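# Unload three plates from a tray onto the table

## Task

Remove all three plates from the tray and set each one down on the table surface, with no plate resting on another. Leave the tray in its original state. A plate only counts as placed if it stays there without the robot supporting it. At the end, switch suction off and pull the tool away from everything.

## Robot and tools

ROBOT. A single FANUC CRX-5iA six-joint arm carries a vacuum suction cup; there is no second arm and no fingers. The tracked point is the cup point, the centre of the cup rim (rim 29 mm wide). The cup opens along the cup point's own +z axis. From about 7 cm back from the rim, the tool body and its camera stick out up to about 8 cm sideways, so leave room around it. Joint ranges in rad, base outward: waist -3.491..3.491, shoulder -3.140..3.140, elbow -1.187..4.328, forearm roll -3.316..3.316, wrist pitch -3.140..3.140, wrist roll -3.927..3.927. The elbow cannot fully straighten.

FRAMES. Results report the cup point in the scene frame: origin on the table top under the arm's base, +z up, +y to the left when facing along +x. The base may be slightly tilted, and the printed position can be somewhat wrong, more so far from the base. end_effector_position is in metres; end_effector_quat_wxyz is the orientation.

execute_actions. Argument actions is a list holding zero or one item. Empty list: nothing is commanded, the current state comes back. An action item is {rows, steps}: rows is a list of 1 to 15 rows, steps is 1 to 15 (default 15), each step 1/30 s; row k is used on step k, and the final row repeats if steps outnumber rows. A wait item has only steps (up to 300); those steps are counted from the previous result, so your thinking time uses them up. Optional pictures (true/false) chooses whether camera images come back. A rejected call sends nothing.

ROW layout (used by execute_actions and by move's target): seven numbers, each in [-1, 1], in order dx, dy, dz, rx, ry, rz, suction. The first six are an offset, not an absolute pose, expressed in the cup point's own axes, measured from the cup point pose shown in the most recent result (or, before any result in the scene shows it, and for later calls within the same reply, from where the robot is when the action begins). Every row in an action uses that same reference; rows do not add up. Scale: 1.0 equals 0.6 m for dx, dy, dz and 180 degrees for the rotation; rx, ry, rz form a single rotation vector. All zeros means go back to the reference pose, not stay still. Suction: 1 asks for full vacuum (about 55 kPa under ambient), smaller values ask for that fraction, and 0.05 or less switches it off; the setting persists until changed.

LIMITS ON MOTION. Each step, the commanded pose is cut down to at most 70 mm and 16 degrees away from the measured pose. When an action ends, the arm only continues to that last cut-down pose, so a distant goal may need several actions; read the reported pose and send the remainder. Position is favoured over orientation when both cannot be met. Joint speeds are capped (waist and shoulder 2.62, elbow 3.14, wrist joints 3.93 rad/s).

move. target is one row as above (same offset rule). speed is the path's top speed in m/s, 0.002 to 0.5, default 0.25; rotation is capped at twice that in rad/s. The straight path lasts 0.5 to 10 s and is cut off at 10 s. The tool value is applied at the start. The path ignores obstacles, and the real cup point can trail, wander or exceed the speed, especially with the arm almost extended. The result adds a move: line giving the outcome (done, off_target, moving, held, fault), any limits (paced = command was clipped; held = a check blocked some steps, after which motion may suddenly be fast) and distance to target.

wait: seconds from 0 to 10; nothing new is sent. zoom_image: camera (cam_head_left or cam_head_right, both 504x504) and region [x0, y0, x1, y1] in pixels, top-left origin, at most 504 by 504. read_manual: only the licence text; no motion. finished_scene: pass the current scene number; this is final.

RESULT LINES. suction_measured is the vacuum reached (near 0 means no seal; on a tight seal it sits up to 0.15 under the request and dips up to 0.04 between pump cycles). part_present turns 1 at 0.50 and back to 0 below 0.45. "pose unreachable" means the clearance check altered or stopped a command; HELD flags the steps affected. "Hand target" is where the controller is currently heading. The cameras sit above and behind the base, near world (-0.11, 0.52, 0.82) and (-0.21, 0.44, 0.83).

PICKING AND PLACING. Hover above a flat, smooth area in the middle of a plate, cup pointing down, then descend slowly and switch suction on so the whole rim touches; edges, holes or seams under the rim leak. Confirm suction_measured is high before lifting. Under vacuum the cup compresses, so the plate rides up to about 10 mm nearer the tool. Lift clear of the tray walls without dragging the tray, carry to a free spot on the table, lower until the plate sits on the table, turn suction off, then rise at least 15 mm. Keep plates apart, not overlapping. If the cup seals to the table it pins the tool; switch suction off.

AVOID. The arm is very stiff: aiming even slightly beyond a contact can trip a fault. Contact torque at a joint's load limit (waist, shoulder, elbow 144 N m; forearm roll, wrist pitch, wrist roll 36 N m) or any external force of 150 N stops the arm for 10 s and discards the rest of the call. Move slowly near contact. Do not drop plates, bump or shift the tray, or push anything off the table. Loose items may occasionally get nudged; recheck before finishing. Holding loads heats motors; MOTOR HOT warns, and over-temperature brakes the arm. Finish with suction off and the tool lifted away, then call finished_scene.

Each tool is called after "Emit:" as name([rows], argument=value, ...), one row to a line, values as JSON.

## Session

Emit:
execute_actions(actions=[])

Scene clock: 0.00 s of 7200.00 s.
end_effector_position=(+0.4973, -0.0239, +0.3721) suction_measured=0.01 part_present=0 end_effector_quat_wxyz=(+0.004, +0.028, +1.000, -0.004)
Joint positions: [ 0.261  0.129  0.19  -0.001 -1.629 -0.264]
Joint velocities: [-0.001 -0.     0.     0.002 -0.001 -0.   ]
Hand target: +0.497, -0.024, +0.372; +0.004, +0.028, +1.000, -0.004

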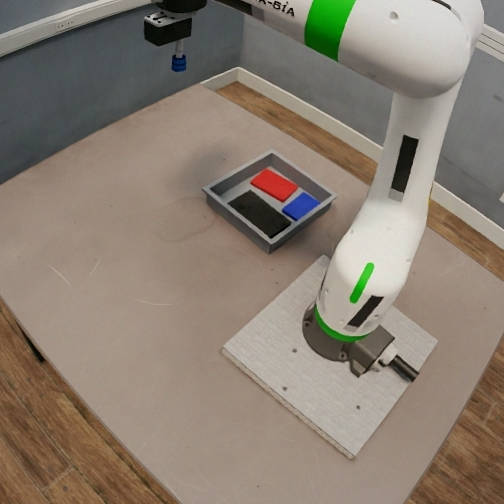

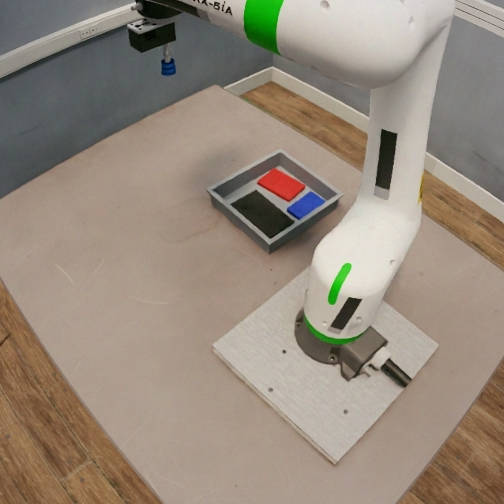

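Emit:
move(target=[0.32,-0.22,0.35,0,0,0,0])

Scene clock: 4.77 s of 7200.00 s.
end_effector_position=(+0.2997, -0.1472, +0.1619) suction_measured=0.01 part_present=0 end_effector_quat_wxyz=(+0.005, +0.028, +1.000, -0.004)
Joint positions: [-0.009 -0.204 -0.633 -0.    -1.138  0.006]
Joint velocities: [-0.002  0.003  0.    -0.001 -0.001  0.   ]
Hand target: +0.300, -0.147, +0.162; +0.004, +0.028, +1.000, -0.004
Off the commanded pose: 0.001 m, 0 deg.
After step 90, 0.13 s passed at rest.
move: done

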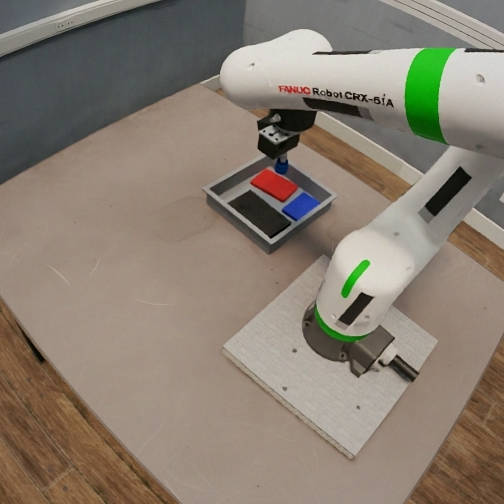

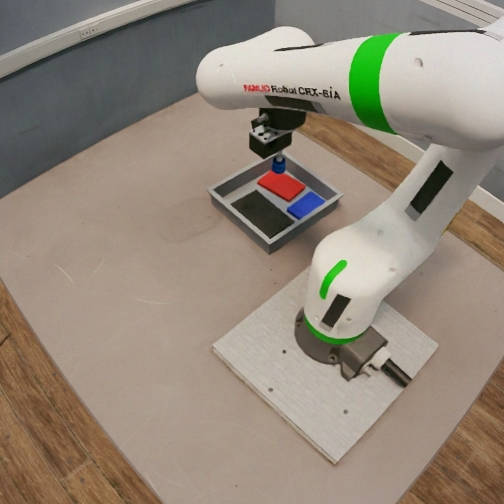

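Emit:
move(target=[0,0,0.25,0,0,0,1], speed=0.05)

Scene clock: 8.87 s of 7200.00 s.
end_effector_position=(+0.3005, -0.1487, +0.0122) suction_measured=0.31 part_present=0 end_effector_quat_wxyz=(+0.005, +0.028, +1.000, -0.004)
Joint positions: [-0.009  0.095 -0.8   -0.    -0.673  0.006]
Joint velocities: [-0.     0.001 -0.    -0.    -0.001  0.   ]
Hand target: +0.300, -0.149, +0.012; +0.005, +0.028, +1.000, -0.004
Off the commanded pose: 0.001 m, 0 deg.
move: done

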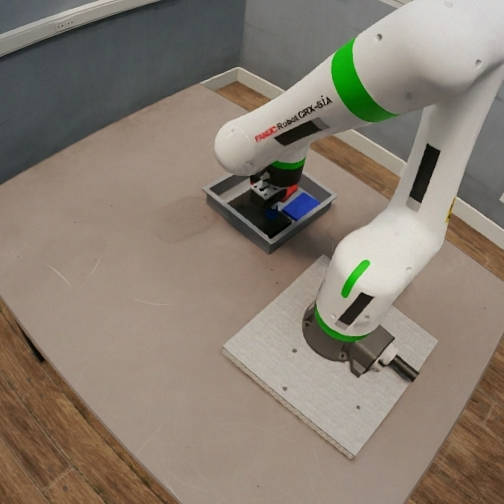

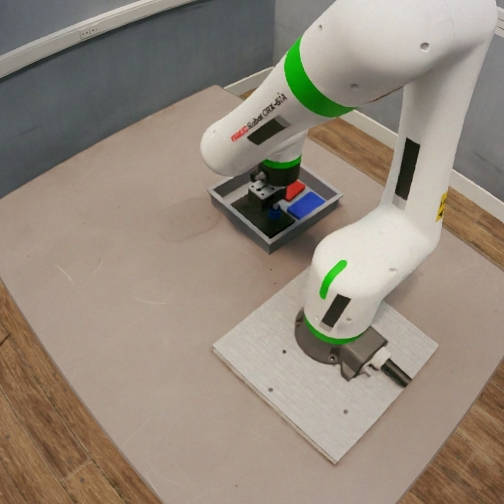

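Emit:
move(target=[0,0.09,-0.1,0,0,0,0])

Emit:
move(target=[0,0,0.12,0,0,0,1], speed=0.05)

Scene clock: 10.93 s of 7200.00 s.
end_effector_position=(+0.3031, -0.0942, +0.0715) suction_measured=0.01 part_present=0 end_effector_quat_wxyz=(+0.005, +0.028, +1.000, -0.004)
Joint positions: [ 0.171 -0.101 -0.796 -0.    -0.873 -0.174]
Joint velocities: [-0.    -0.    -0.    -0.001  0.001 -0.   ]
Hand target: +0.303, -0.094, +0.072; +0.004, +0.028, +1.000, -0.004
Off the commanded pose: 0.000 m, 0 deg.
move: done

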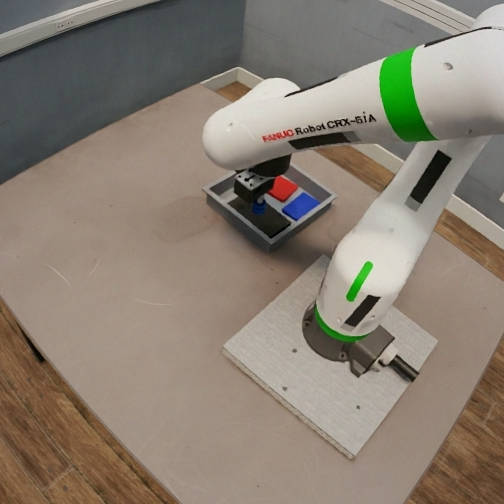

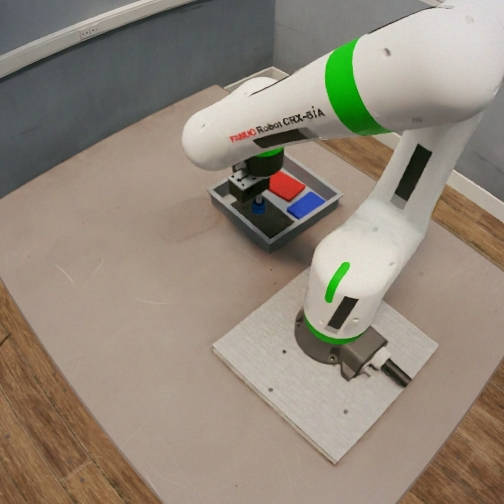

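Scene clock: 22.47 s of 7200.00 s.
end_effector_position=(+0.3043, -0.0951, +0.0036) suction_measured=1.00 part_present=1 end_effector_quat_wxyz=(+0.006, +0.027, +1.000, -0.005)
Joint positions: [ 0.171  0.077 -0.852  0.002 -0.637 -0.174]
Joint velocities: [-0.001  0.001 -0.001 -0.     0.001 -0.   ]
Hand target: +0.304, -0.095, +0.004; +0.006, +0.027, +1.000, -0.005
Off the commanded pose: 0.004 m, 0 deg.
FORCE FAULT: contact force on the arm reached its limit, and the arm stopped for 10 seconds. The contact can be on any part of the arm, not only on its tool. The arm's remaining commands of this call were not run. The arm holds still and accepts commands again. Move the arm away from the contact; if what it grips holds it there, let go first. Pushing or pulling that hard again can fault the arm again.
move: fault

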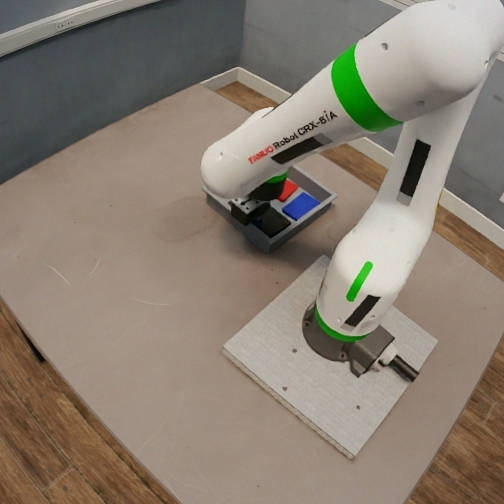

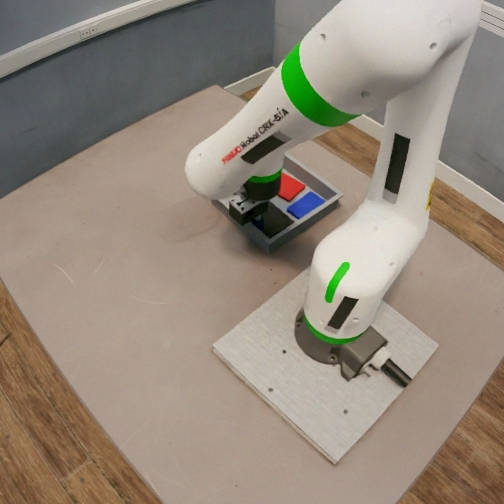

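Contact at z≈0.012. Lift, move to +y, set down at z≈0.01.

Emit:
move(target=[0,0,-0.2,0,0,0,1])

Emit:
move(target=[0,0.35,0,0,0,0,1])

Emit:
move(target=[0,0,0.195,0,0,0,1], speed=0.06)

Scene clock: 25.03 s of 7200.00 s.
end_effector_position=(+0.3033, -0.0938, +0.1233) suction_measured=0.98 part_present=1 end_effector_quat_wxyz=(+0.006, +0.027, +1.000, -0.005)
Joint positions: [ 0.172 -0.201 -0.732  0.001 -1.035 -0.174]
Joint velocities: [ 0.001  0.002  0.001  0.001 -0.     0.   ]
Hand target: +0.303, -0.094, +0.123; +0.006, +0.027, +1.000, -0.005
Off the commanded pose: 0.000 m, 0 deg.
move: done

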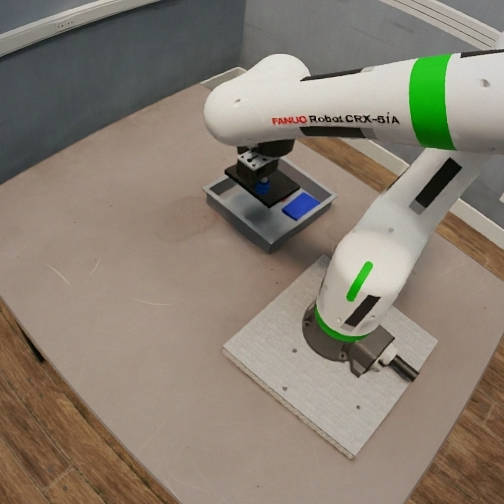

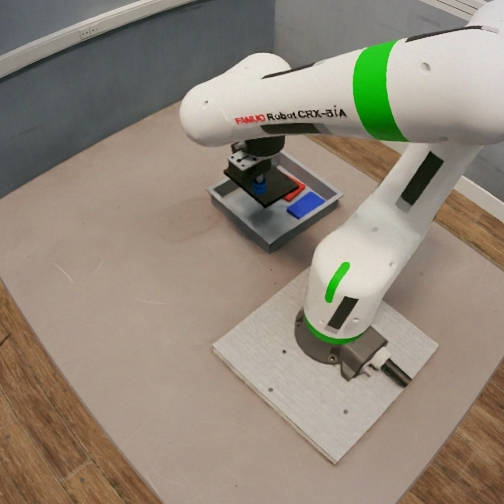

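Scene clock: 26.30 s of 7200.00 s.
end_effector_position=(+0.3143, +0.1158, +0.1212) suction_measured=0.98 part_present=1 end_effector_quat_wxyz=(+0.005, +0.027, +1.000, -0.004)
Joint positions: [ 0.802 -0.15  -0.691  0.002 -1.026 -0.805]
Joint velocities: [ 0.001  0.002 -0.     0.001  0.    -0.   ]
Hand target: +0.314, +0.116, +0.121; +0.005, +0.027, +1.000, -0.004
Off the commanded pose: 0.000 m, 0 deg.
move: done

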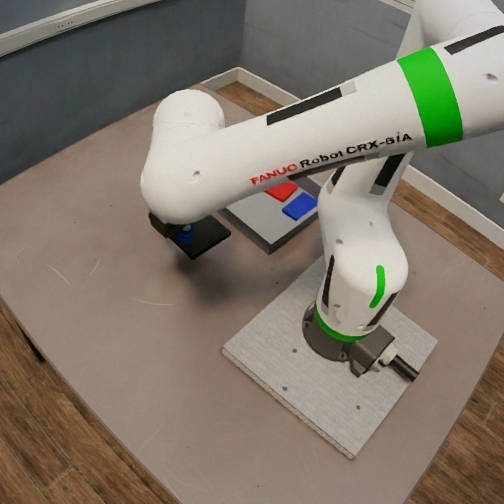

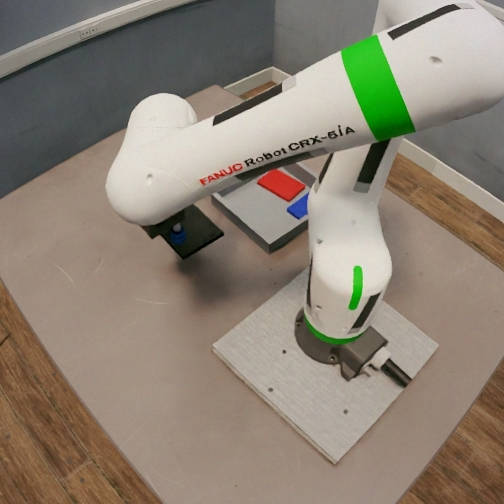

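Scene clock: 28.53 s of 7200.00 s.
end_effector_position=(+0.3152, +0.1146, +0.0045) suction_measured=1.00 part_present=1 end_effector_quat_wxyz=(+0.005, +0.027, +1.000, -0.004)
Joint positions: [ 0.801  0.109 -0.804  0.003 -0.653 -0.805]
Joint velocities: [-0.     0.     0.001  0.    -0.     0.   ]
Hand target: +0.315, +0.115, +0.004; +0.005, +0.027, +1.000, -0.004
Off the commanded pose: 0.000 m, 0 deg.
move: done

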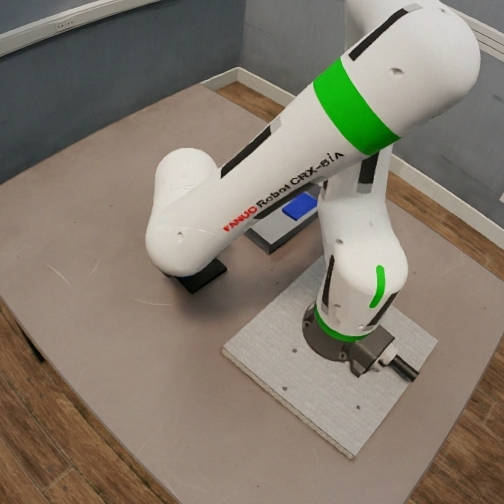

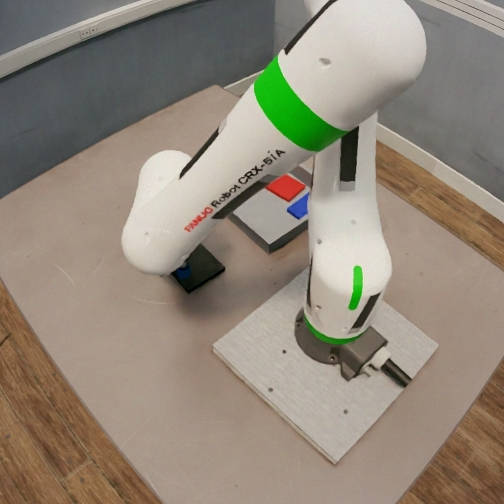

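Emit:
execute_actions([
  {"rows":[[0,0,0,0,0,0,0]],"steps":15},
], pictures=false)

Emit:
move(target=[0,0,-0.18,0,0,0,0])

Emit:
move(target=[-0.04,-0.46,0,0,0,0,0])

Emit:
move(target=[0,0,0.17,0,0,0,1], speed=0.05)

Scene clock: 31.40 s of 7200.00 s.
end_effector_position=(+0.3153, +0.1146, +0.0045) suction_measured=0.01 part_present=0 end_effector_quat_wxyz=(+0.005, +0.027, +1.000, -0.004)
Joint positions: [ 0.801  0.109 -0.804  0.003 -0.653 -0.805]
Joint velocities: [ 0.001 -0.    -0.     0.    -0.    -0.   ]
Hand target: +0.315, +0.115, +0.004; +0.005, +0.027, +1.000, -0.004
Off the commanded pose: 0.000 m, 0 deg.
Steps of this call (steps 1 to 71: nothing new was sent; steps 72 to 86: all 15 steps of this action). Readings (end_effector_position | what the end effector reports):
72: (+0.3152, +0.1146, +0.0045) | suction_measured=0.09 part_present=0
73: (+0.3153, +0.1146, +0.0045) | suction_measured=0.01 part_present=0
75: (+0.3153, +0.1146, +0.0045) | suction_measured=0.01 part_present=0
79: (+0.3153, +0.1146, +0.0045) | suction_measured=0.01 part_present=0
86: the state above

Scene clock: 32.47 s of 7200.00 s.
end_effector_position=(+0.3144, +0.1157, +0.1122) suction_measured=0.01 part_present=0 end_effector_quat_wxyz=(+0.005, +0.027, +1.000, -0.004)
Joint positions: [ 0.802 -0.134 -0.703  0.002 -0.999 -0.805]
Joint velocities: [ 0.     0.001  0.001  0.002  0.    -0.001]
Hand target: +0.314, +0.116, +0.112; +0.005, +0.027, +1.000, -0.004
Off the commanded pose: 0.000 m, 0 deg.
move: done

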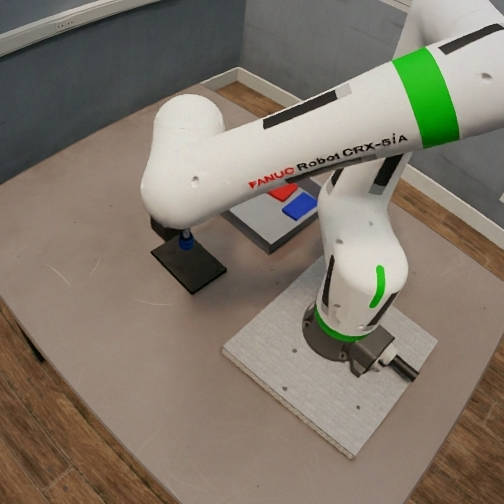

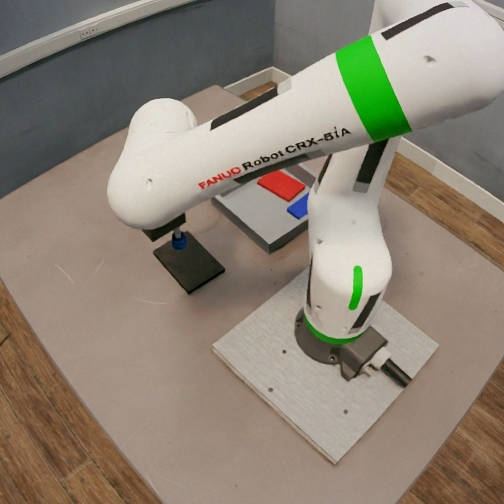

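Scene clock: 34.03 s of 7200.00 s.
end_effector_position=(+0.3238, -0.1611, +0.1152) suction_measured=0.01 part_present=0 end_effector_quat_wxyz=(+0.006, +0.027, +1.000, -0.005)
Joint positions: [-0.044 -0.059 -0.634  0.001 -0.991  0.042]
Joint velocities: [-0.001  0.002  0.001  0.     0.     0.001]
Hand target: +0.324, -0.161, +0.115; +0.006, +0.027, +1.000, -0.005
Off the commanded pose: 0.001 m, 0 deg.
move: done

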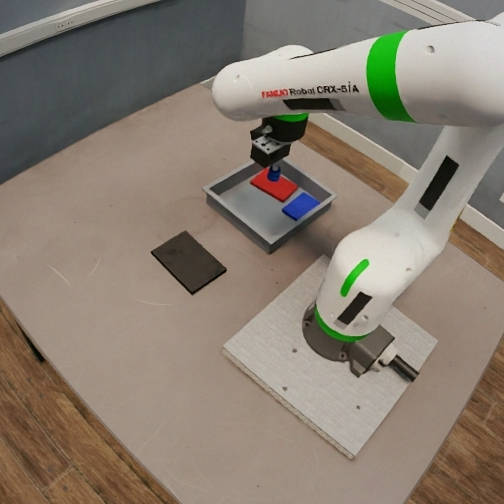

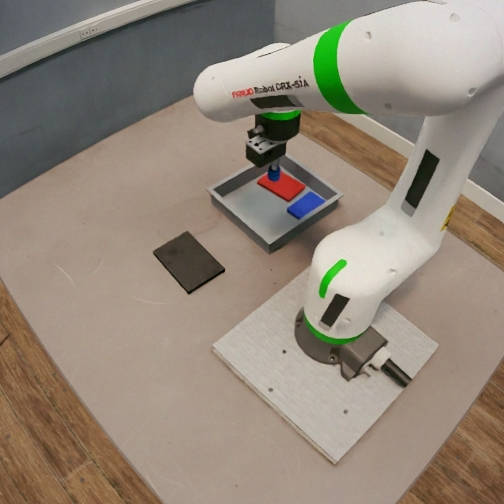

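Scene clock: 36.33 s of 7200.00 s.
end_effector_position=(+0.3246, -0.1622, +0.0134) suction_measured=0.01 part_present=0 end_effector_quat_wxyz=(+0.006, +0.027, +1.000, -0.005)
Joint positions: [-0.044  0.154 -0.726  0.001 -0.685  0.041]
Joint velocities: [-0.    -0.001 -0.001 -0.001  0.002  0.   ]
Hand target: +0.325, -0.162, +0.013; +0.006, +0.027, +1.000, -0.005
Off the commanded pose: 0.000 m, 0 deg.
move: done

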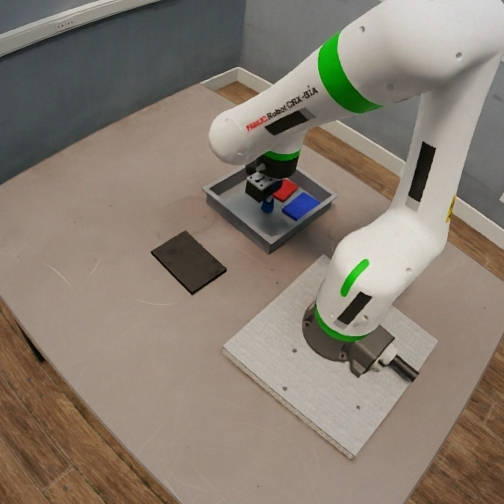

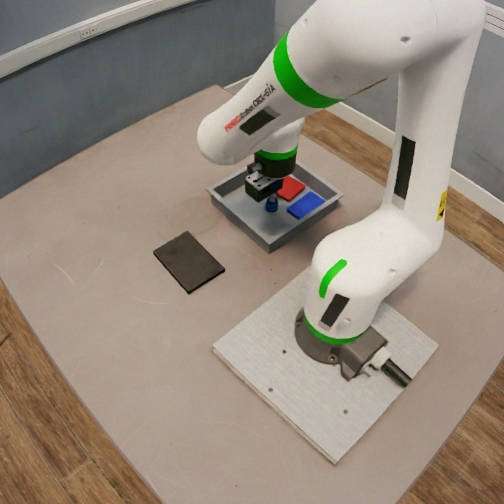

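Emit:
move(target=[-0.07,-0.075,-0.06,0,0,0,1])

Emit:
move(target=[0,0,0.062,0,0,0,1], speed=0.04)

Scene clock: 38.73 s of 7200.00 s.
end_effector_position=(+0.3639, -0.2089, +0.0502) suction_measured=0.01 part_present=0 end_effector_quat_wxyz=(+0.005, +0.027, +1.000, -0.005)
Joint positions: [-0.154  0.201 -0.545  0.    -0.819  0.152]
Joint velocities: [-0.001  0.     0.001 -0.     0.002  0.   ]
Hand target: +0.364, -0.209, +0.050; +0.006, +0.027, +1.000, -0.005
Off the commanded pose: 0.000 m, 0 deg.
move: done

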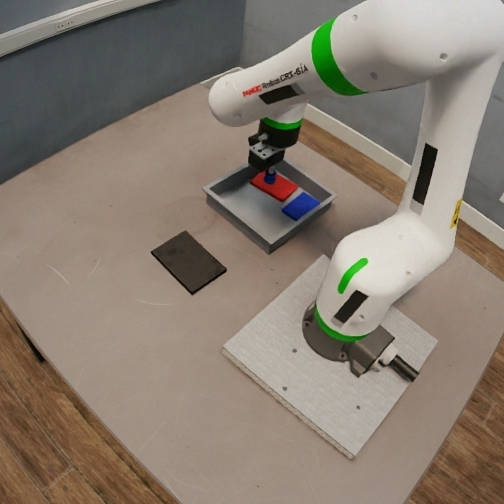

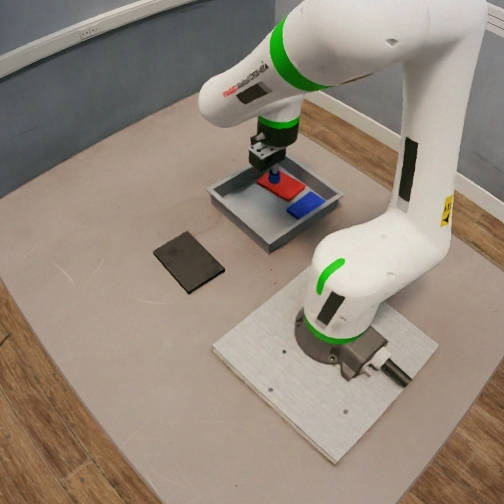

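Scene clock: 39.93 s of 7200.00 s.
end_effector_position=(+0.3642, -0.2093, +0.0131) suction_measured=0.01 part_present=0 end_effector_quat_wxyz=(+0.005, +0.027, +1.000, -0.005)
Joint positions: [-0.154  0.277 -0.568  0.    -0.721  0.152]
Joint velocities: [ 0.     0.001  0.     0.002  0.001 -0.001]
Hand target: +0.364, -0.209, +0.013; +0.005, +0.027, +1.000, -0.005
Off the commanded pose: 0.000 m, 0 deg.
move: done

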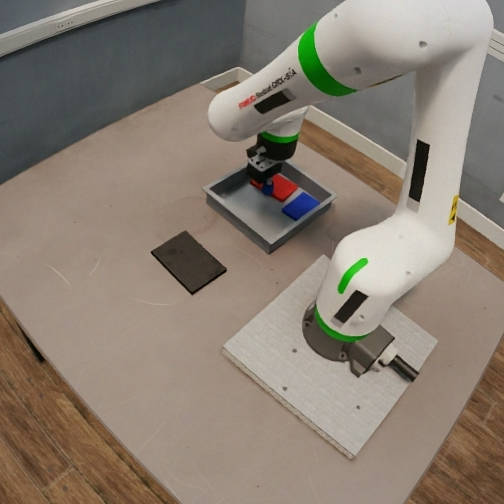

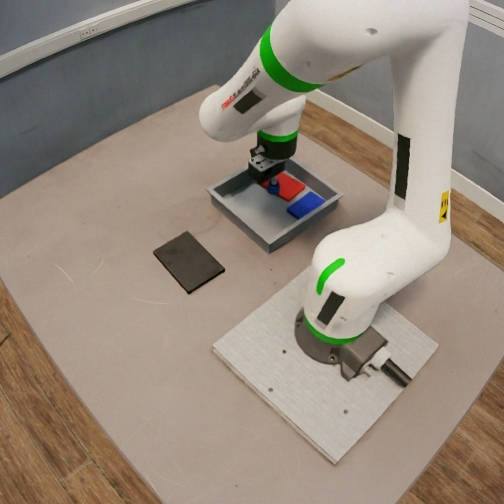

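Not touching yet; lower 6 mm.

Emit:
move(target=[0,0,0.01,0,0,0,1], speed=0.01)

Scene clock: 42.13 s of 7200.00 s.
end_effector_position=(+0.3642, -0.2094, +0.0071) suction_measured=0.01 part_present=0 end_effector_quat_wxyz=(+0.005, +0.027, +1.000, -0.005)
Joint positions: [-0.154  0.29  -0.57   0.001 -0.705  0.152]
Joint velocities: [ 0.     0.001  0.001 -0.     0.    -0.   ]
Hand target: +0.364, -0.209, +0.007; +0.005, +0.027, +1.000, -0.005
Off the commanded pose: 0.000 m, 0 deg.
move: done

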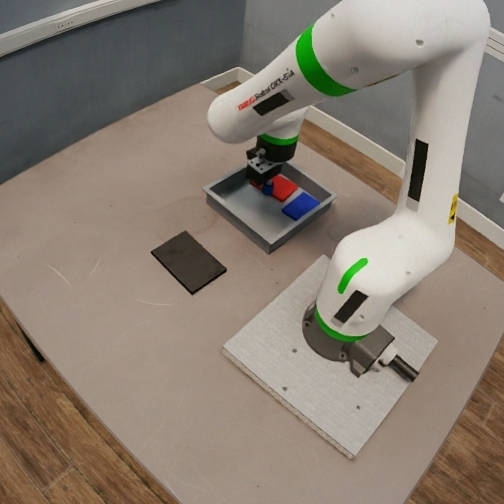

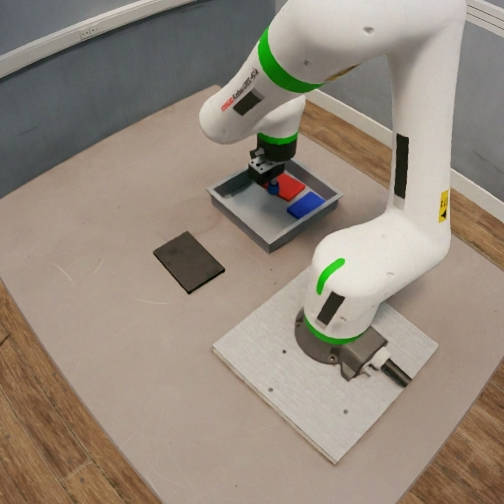

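Emit:
move(target=[0.006,-0.04,-0.03,0,0,0,1])

Emit:
move(target=[0,0,0.032,0,0,0,1], speed=0.02)

Scene clock: 44.67 s of 7200.00 s.
end_effector_position=(+0.3592, -0.2330, +0.0253) suction_measured=0.01 part_present=0 end_effector_quat_wxyz=(+0.005, +0.027, +1.000, -0.005)
Joint positions: [-0.214  0.269 -0.538  0.    -0.759  0.213]
Joint velocities: [-0.    -0.    -0.    -0.    -0.001  0.001]
Hand target: +0.359, -0.233, +0.025; +0.005, +0.027, +1.000, -0.005
Off the commanded pose: 0.000 m, 0 deg.
move: done

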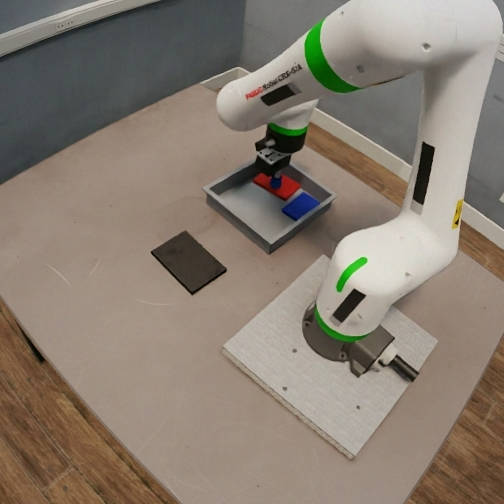

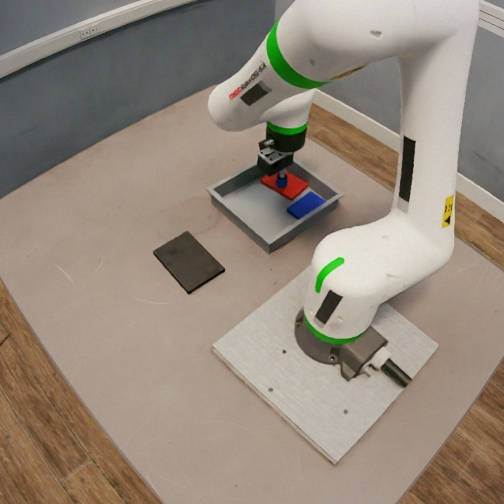

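Scene clock: 45.87 s of 7200.00 s.
end_effector_position=(+0.3594, -0.2331, +0.0061) suction_measured=0.70 part_present=1 end_effector_quat_wxyz=(+0.005, +0.027, +1.000, -0.005)
Joint positions: [-0.214  0.309 -0.548  0.    -0.709  0.213]
Joint velocities: [-0.    -0.001  0.    -0.    -0.001 -0.   ]
Hand target: +0.359, -0.233, +0.006; +0.005, +0.027, +1.000, -0.005
Off the commanded pose: 0.000 m, 0 deg.
move: done

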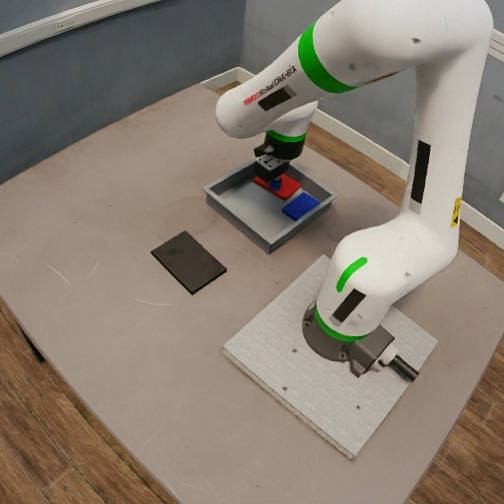

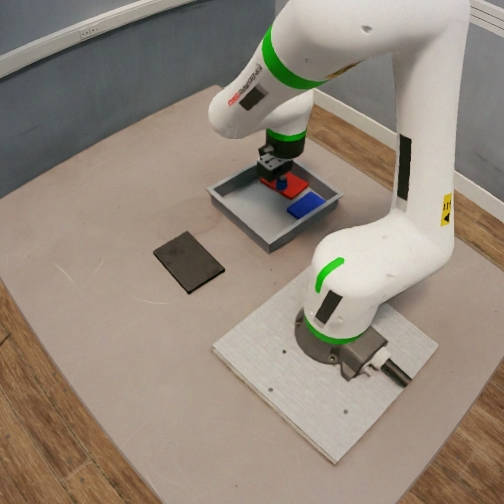

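Place at (0.55, 0.05).

Emit:
move(target=[0,0,-0.2,0,0,0,1])

Emit:
move(target=[-0.32,0.47,0,0,0,0,1])

Emit:
move(target=[0,0,0.2,0,0,0,1], speed=0.06)

Emit:
execute_actions([
  {"rows":[[0,0,0,0,0,0,0]],"steps":10},
], pictures=false)

Emit:
move(target=[0,0,-0.15,0,0,0,0])

Scene clock: 49.50 s of 7200.00 s.
end_effector_position=(+0.3584, -0.2319, +0.1259) suction_measured=0.98 part_present=1 end_effector_quat_wxyz=(+0.005, +0.027, +1.000, -0.005)
Joint positions: [-0.214  0.094 -0.451  0.    -1.021  0.213]
Joint velocities: [ 0.001 -0.     0.001 -0.002  0.001  0.001]
Hand target: +0.358, -0.232, +0.126; +0.005, +0.027, +1.000, -0.005
Off the commanded pose: 0.000 m, 0 deg.
move: done

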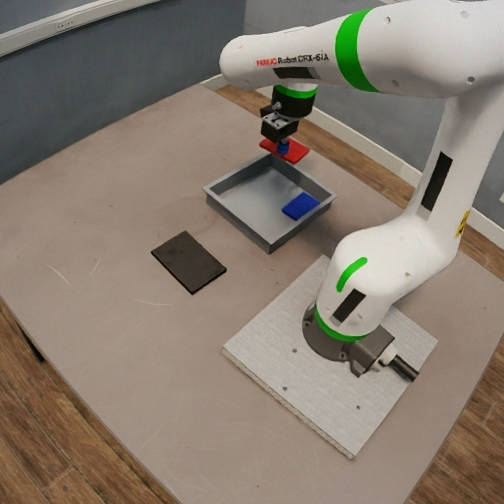

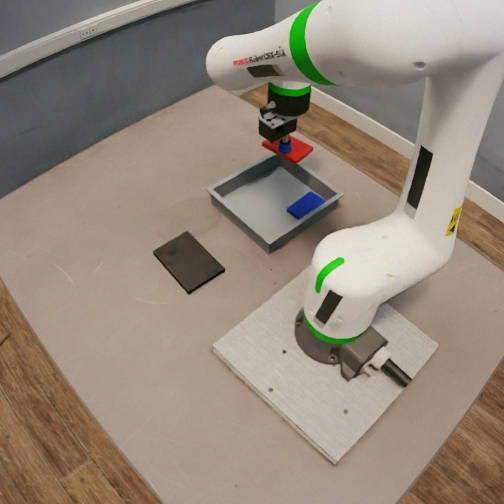

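Scene clock: 51.23 s of 7200.00 s.
end_effector_position=(+0.5650, +0.0396, +0.1249) suction_measured=1.00 part_present=1 end_effector_quat_wxyz=(+0.005, +0.027, +1.000, -0.004)
Joint positions: [ 0.353  0.413 -0.045  0.001 -1.109 -0.354]
Joint velocities: [-0.     0.     0.001 -0.001  0.001  0.   ]
Hand target: +0.565, +0.040, +0.125; +0.005, +0.027, +1.000, -0.004
Off the commanded pose: 0.000 m, 0 deg.
move: done

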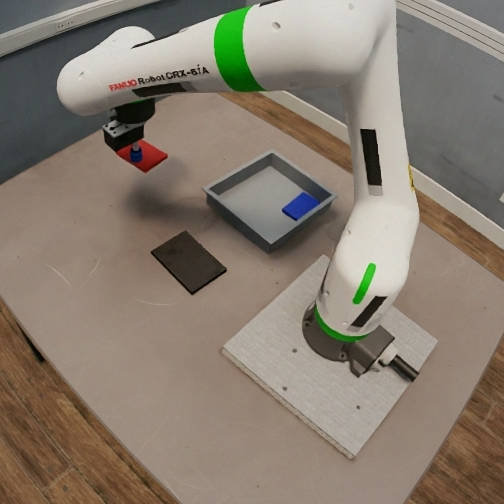

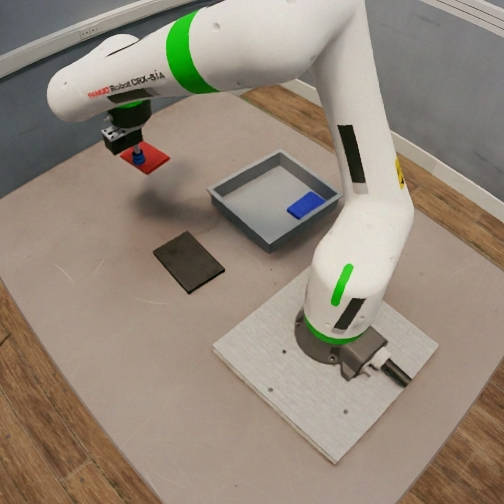

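Scene clock: 53.50 s of 7200.00 s.
end_effector_position=(+0.5659, +0.0383, +0.0050) suction_measured=0.98 part_present=1 end_effector_quat_wxyz=(+0.005, +0.027, +1.000, -0.004)
Joint positions: [ 0.352  0.575 -0.13   0.002 -0.862 -0.355]
Joint velocities: [ 0.001 -0.    -0.001  0.    -0.    -0.   ]
Hand target: +0.566, +0.038, +0.005; +0.005, +0.027, +1.000, -0.004
Off the commanded pose: 0.000 m, 0 deg.
move: done

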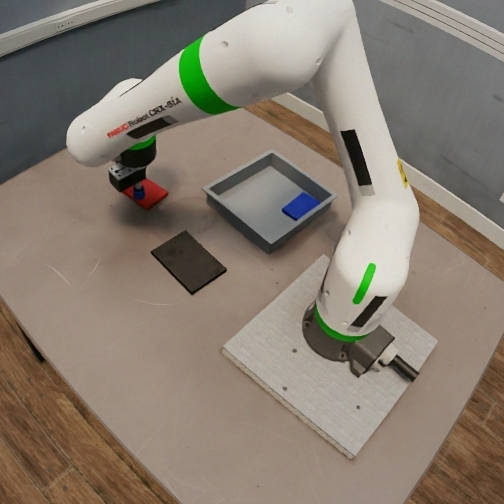

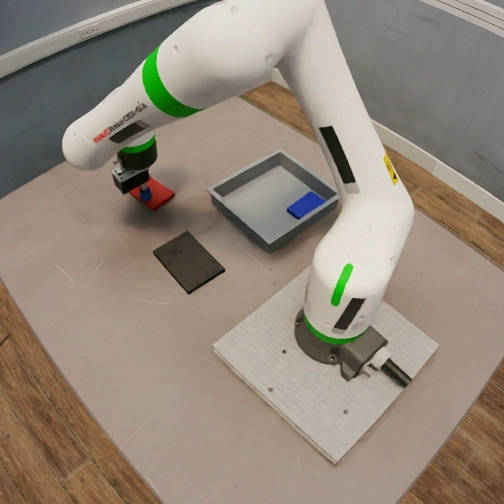

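Scene clock: 53.83 s of 7200.00 s.
end_effector_position=(+0.5659, +0.0383, +0.0050) suction_measured=0.01 part_present=0 end_effector_quat_wxyz=(+0.005, +0.027, +1.000, -0.004)
Joint positions: [ 0.352  0.575 -0.13   0.002 -0.862 -0.355]
Joint velocities: [ 0.    -0.001 -0.    -0.001 -0.001 -0.   ]
Hand target: +0.566, +0.038, +0.005; +0.005, +0.027, +1.000, -0.004
Off the commanded pose: 0.000 m, 0 deg.
Steps of this call (steps 1 to 10: all 10 steps of this action). Readings (end_effector_position | what the end effector reports):
1: (+0.5659, +0.0383, +0.0050) | suction_measured=0.10 part_present=0
2: (+0.5659, +0.0383, +0.0050) | suction_measured=0.01 part_present=0
4: (+0.5659, +0.0383, +0.0050) | suction_measured=0.01 part_present=0
8: (+0.5659, +0.0383, +0.0050) | suction_measured=0.01 part_present=0
10: the state above

Scene clock: 54.83 s of 7200.00 s.
end_effector_position=(+0.5651, +0.0392, +0.0948) suction_measured=0.01 part_present=0 end_effector_quat_wxyz=(+0.005, +0.027, +1.000, -0.004)
Joint positions: [ 0.353  0.447 -0.074  0.001 -1.045 -0.355]
Joint velocities: [ 0.    -0.001 -0.001  0.     0.002  0.   ]
Hand target: +0.565, +0.039, +0.095; +0.005, +0.027, +1.000, -0.004
Off the commanded pose: 0.000 m, 0 deg.
move: done

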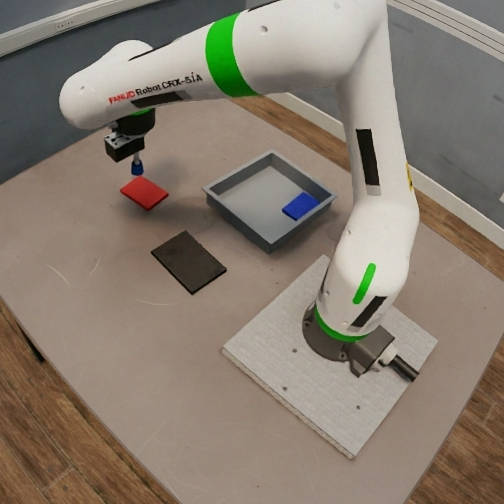

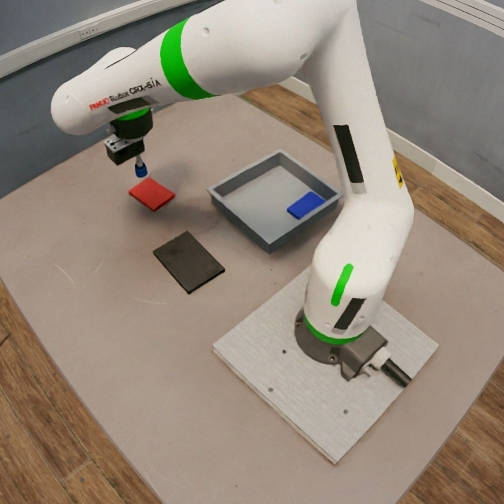

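Emit:
move(target=[0.49,-0.45,0.1,0,0,0,1])

Emit:
move(target=[0,0,0.048,0,0,0,1], speed=0.03)

Scene clock: 58.67 s of 7200.00 s.
end_effector_position=(+0.2577, -0.2155, +0.0349) suction_measured=0.01 part_present=0 end_effector_quat_wxyz=(+0.005, +0.027, +1.000, -0.005)
Joint positions: [-0.247  0.037 -0.784  0.001 -0.745  0.245]
Joint velocities: [-0.     0.001  0.003 -0.001 -0.002  0.001]
Hand target: +0.258, -0.216, +0.035; +0.005, +0.027, +1.000, -0.005
Off the commanded pose: 0.001 m, 0 deg.
move: done

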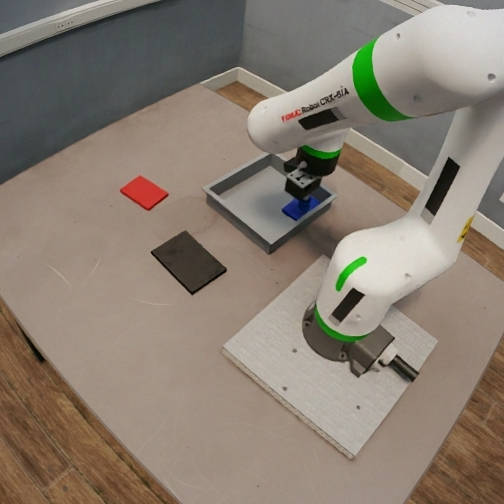

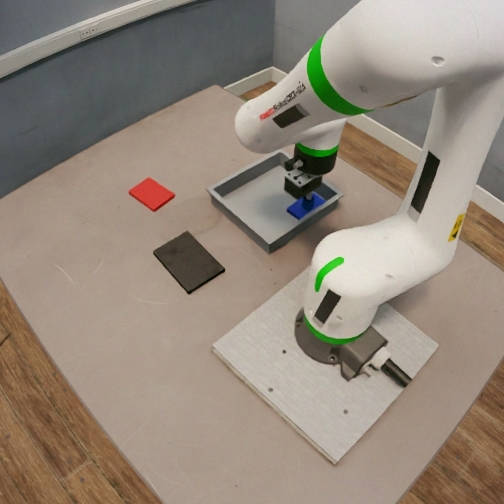

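Scene clock: 59.87 s of 7200.00 s.
end_effector_position=(+0.2579, -0.2158, +0.0062) suction_measured=0.50 part_present=1 end_effector_quat_wxyz=(+0.005, +0.027, +1.000, -0.005)
Joint positions: [-0.247  0.114 -0.802  0.001 -0.65   0.245]
Joint velocities: [ 0.     0.001  0.    -0.001 -0.     0.   ]
Hand target: +0.258, -0.216, +0.006; +0.005, +0.027, +1.000, -0.005
Off the commanded pose: 0.000 m, 0 deg.
move: done

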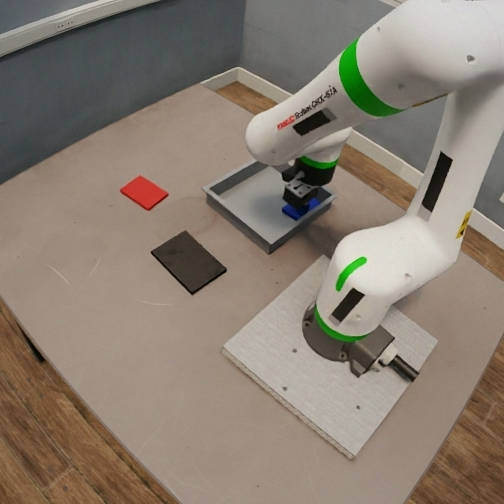

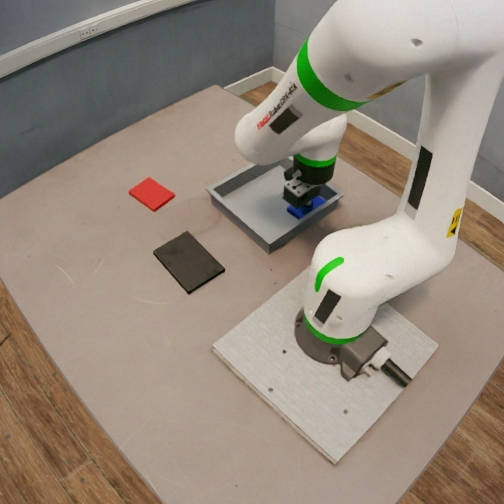

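Emit:
move(target=[0,0,-0.2,0,0,0,1])

Emit:
move(target=[-0.5,0.1,0,0,0,0,1])

Emit:
move(target=[0,0,0.2,0,0,0,1], speed=0.06)

Emit:
execute_actions([
  {"rows":[[0,0,0,0,0,0,0]],"steps":10},
], pictures=false)

Emit:
move(target=[0,0,-0.25,0,0,0,0])

Scene clock: 64.63 s of 7200.00 s.
end_effector_position=(+0.2570, -0.2146, +0.1259) suction_measured=0.98 part_present=1 end_effector_quat_wxyz=(+0.005, +0.027, +1.000, -0.005)
Joint positions: [-0.247 -0.151 -0.686  0.    -1.031  0.245]
Joint velocities: [ 0.001 -0.001  0.001  0.001 -0.001 -0.   ]
Hand target: +0.257, -0.215, +0.126; +0.005, +0.027, +1.000, -0.005
Off the commanded pose: 0.000 m, 0 deg.
move: done

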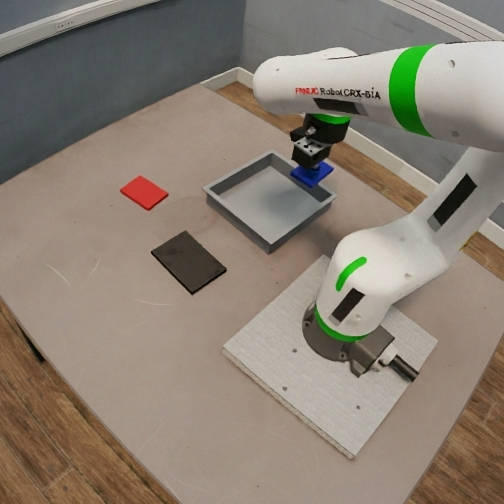

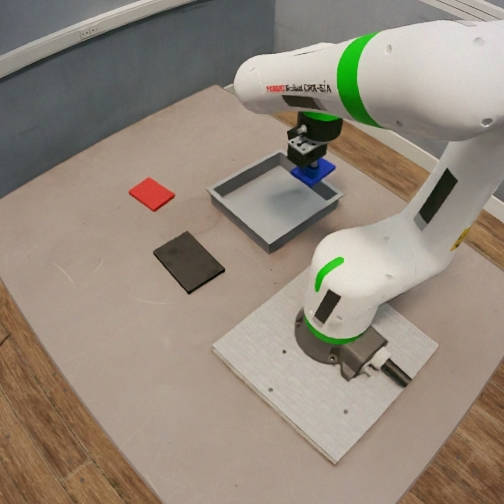

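Scene clock: 66.27 s of 7200.00 s.
end_effector_position=(+0.5598, -0.1704, +0.1281) suction_measured=0.98 part_present=1 end_effector_quat_wxyz=(+0.005, +0.027, +1.000, -0.005)
Joint positions: [-0.02   0.455  0.019  0.001 -1.13   0.019]
Joint velocities: [-0.     0.     0.    -0.     0.     0.001]
Hand target: +0.560, -0.170, +0.128; +0.005, +0.027, +1.000, -0.005
Off the commanded pose: 0.001 m, 0 deg.
move: done

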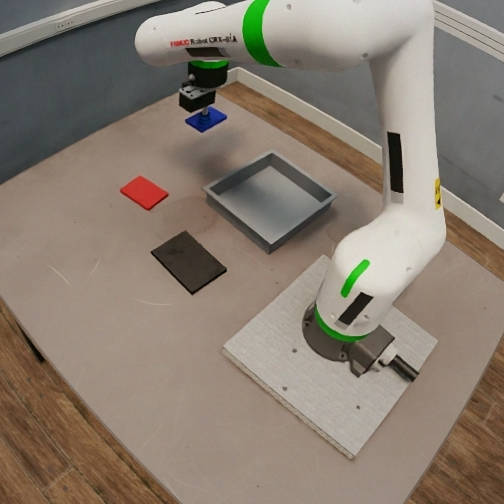

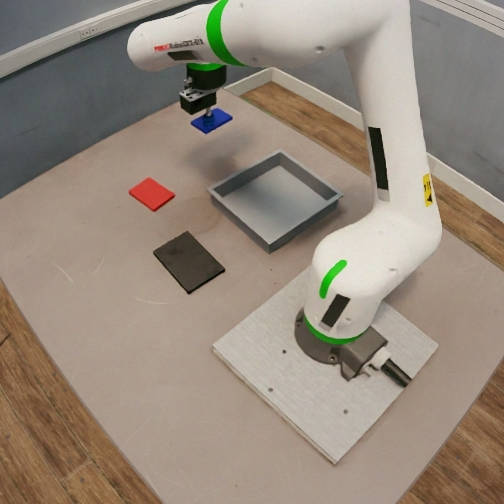

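Scene clock: 68.53 s of 7200.00 s.
end_effector_position=(+0.5606, -0.1717, +0.0082) suction_measured=1.00 part_present=1 end_effector_quat_wxyz=(+0.005, +0.027, +1.000, -0.005)
Joint positions: [-0.021  0.61  -0.067  0.001 -0.89   0.019]
Joint velocities: [-0.     0.     0.001 -0.     0.    -0.   ]
Hand target: +0.561, -0.172, +0.008; +0.005, +0.027, +1.000, -0.005
Off the commanded pose: 0.000 m, 0 deg.
move: done

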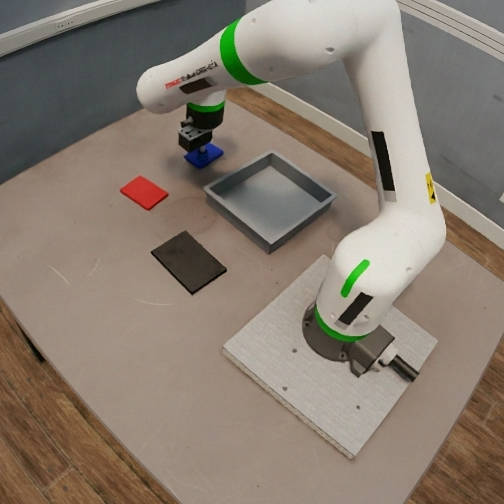

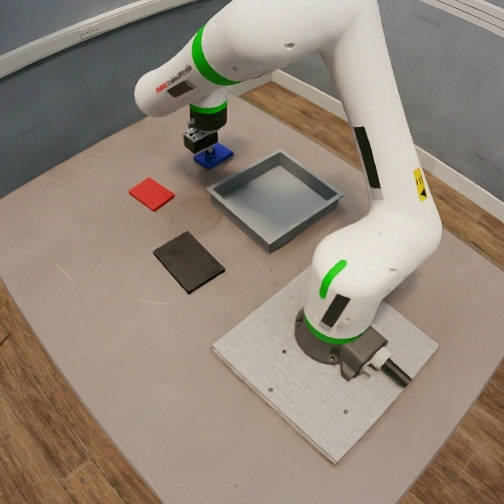

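Scene clock: 68.87 s of 7200.00 s.
end_effector_position=(+0.5606, -0.1717, +0.0082) suction_measured=0.01 part_present=0 end_effector_quat_wxyz=(+0.005, +0.027, +1.000, -0.005)
Joint positions: [-0.021  0.61  -0.067  0.001 -0.89   0.019]
Joint velocities: [ 0.001 -0.     0.     0.     0.     0.   ]
Hand target: +0.561, -0.172, +0.008; +0.005, +0.027, +1.000, -0.005
Off the commanded pose: 0.000 m, 0 deg.
Steps of this call (steps 1 to 10: all 10 steps of this action). Readings (end_effector_position | what the end effector reports):
1: (+0.5606, -0.1717, +0.0082) | suction_measured=0.10 part_present=0
2: (+0.5606, -0.1717, +0.0082) | suction_measured=0.01 part_present=0
4: (+0.5606, -0.1717, +0.0082) | suction_measured=0.01 part_present=0
8: (+0.5606, -0.1717, +0.0082) | suction_measured=0.01 part_present=0
10: the state above

Scene clock: 70.07 s of 7200.00 s.
end_effector_position=(+0.5595, -0.1701, +0.1580) suction_measured=0.01 part_present=0 end_effector_quat_wxyz=(+0.005, +0.027, +1.000, -0.005)
Joint positions: [-0.02   0.426  0.053  0.001 -1.194  0.019]
Joint velocities: [ 0.    -0.001  0.    -0.     0.     0.001]
Hand target: +0.560, -0.170, +0.158; +0.005, +0.027, +1.000, -0.005
Off the commanded pose: 0.000 m, 0 deg.
move: done

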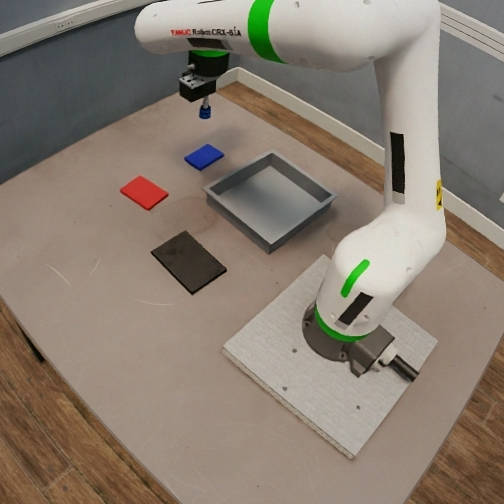

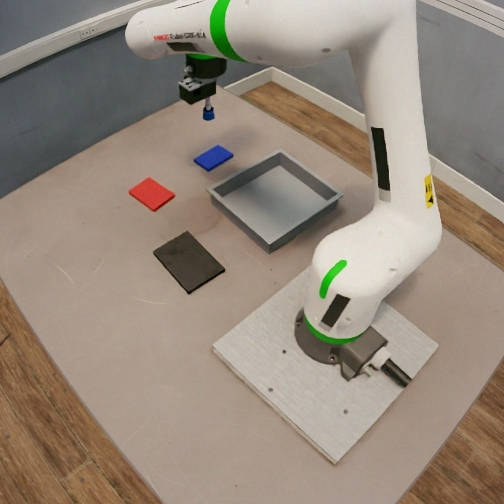

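Emit:
finished_scene(scene=1)

The scene is finished: the task was done.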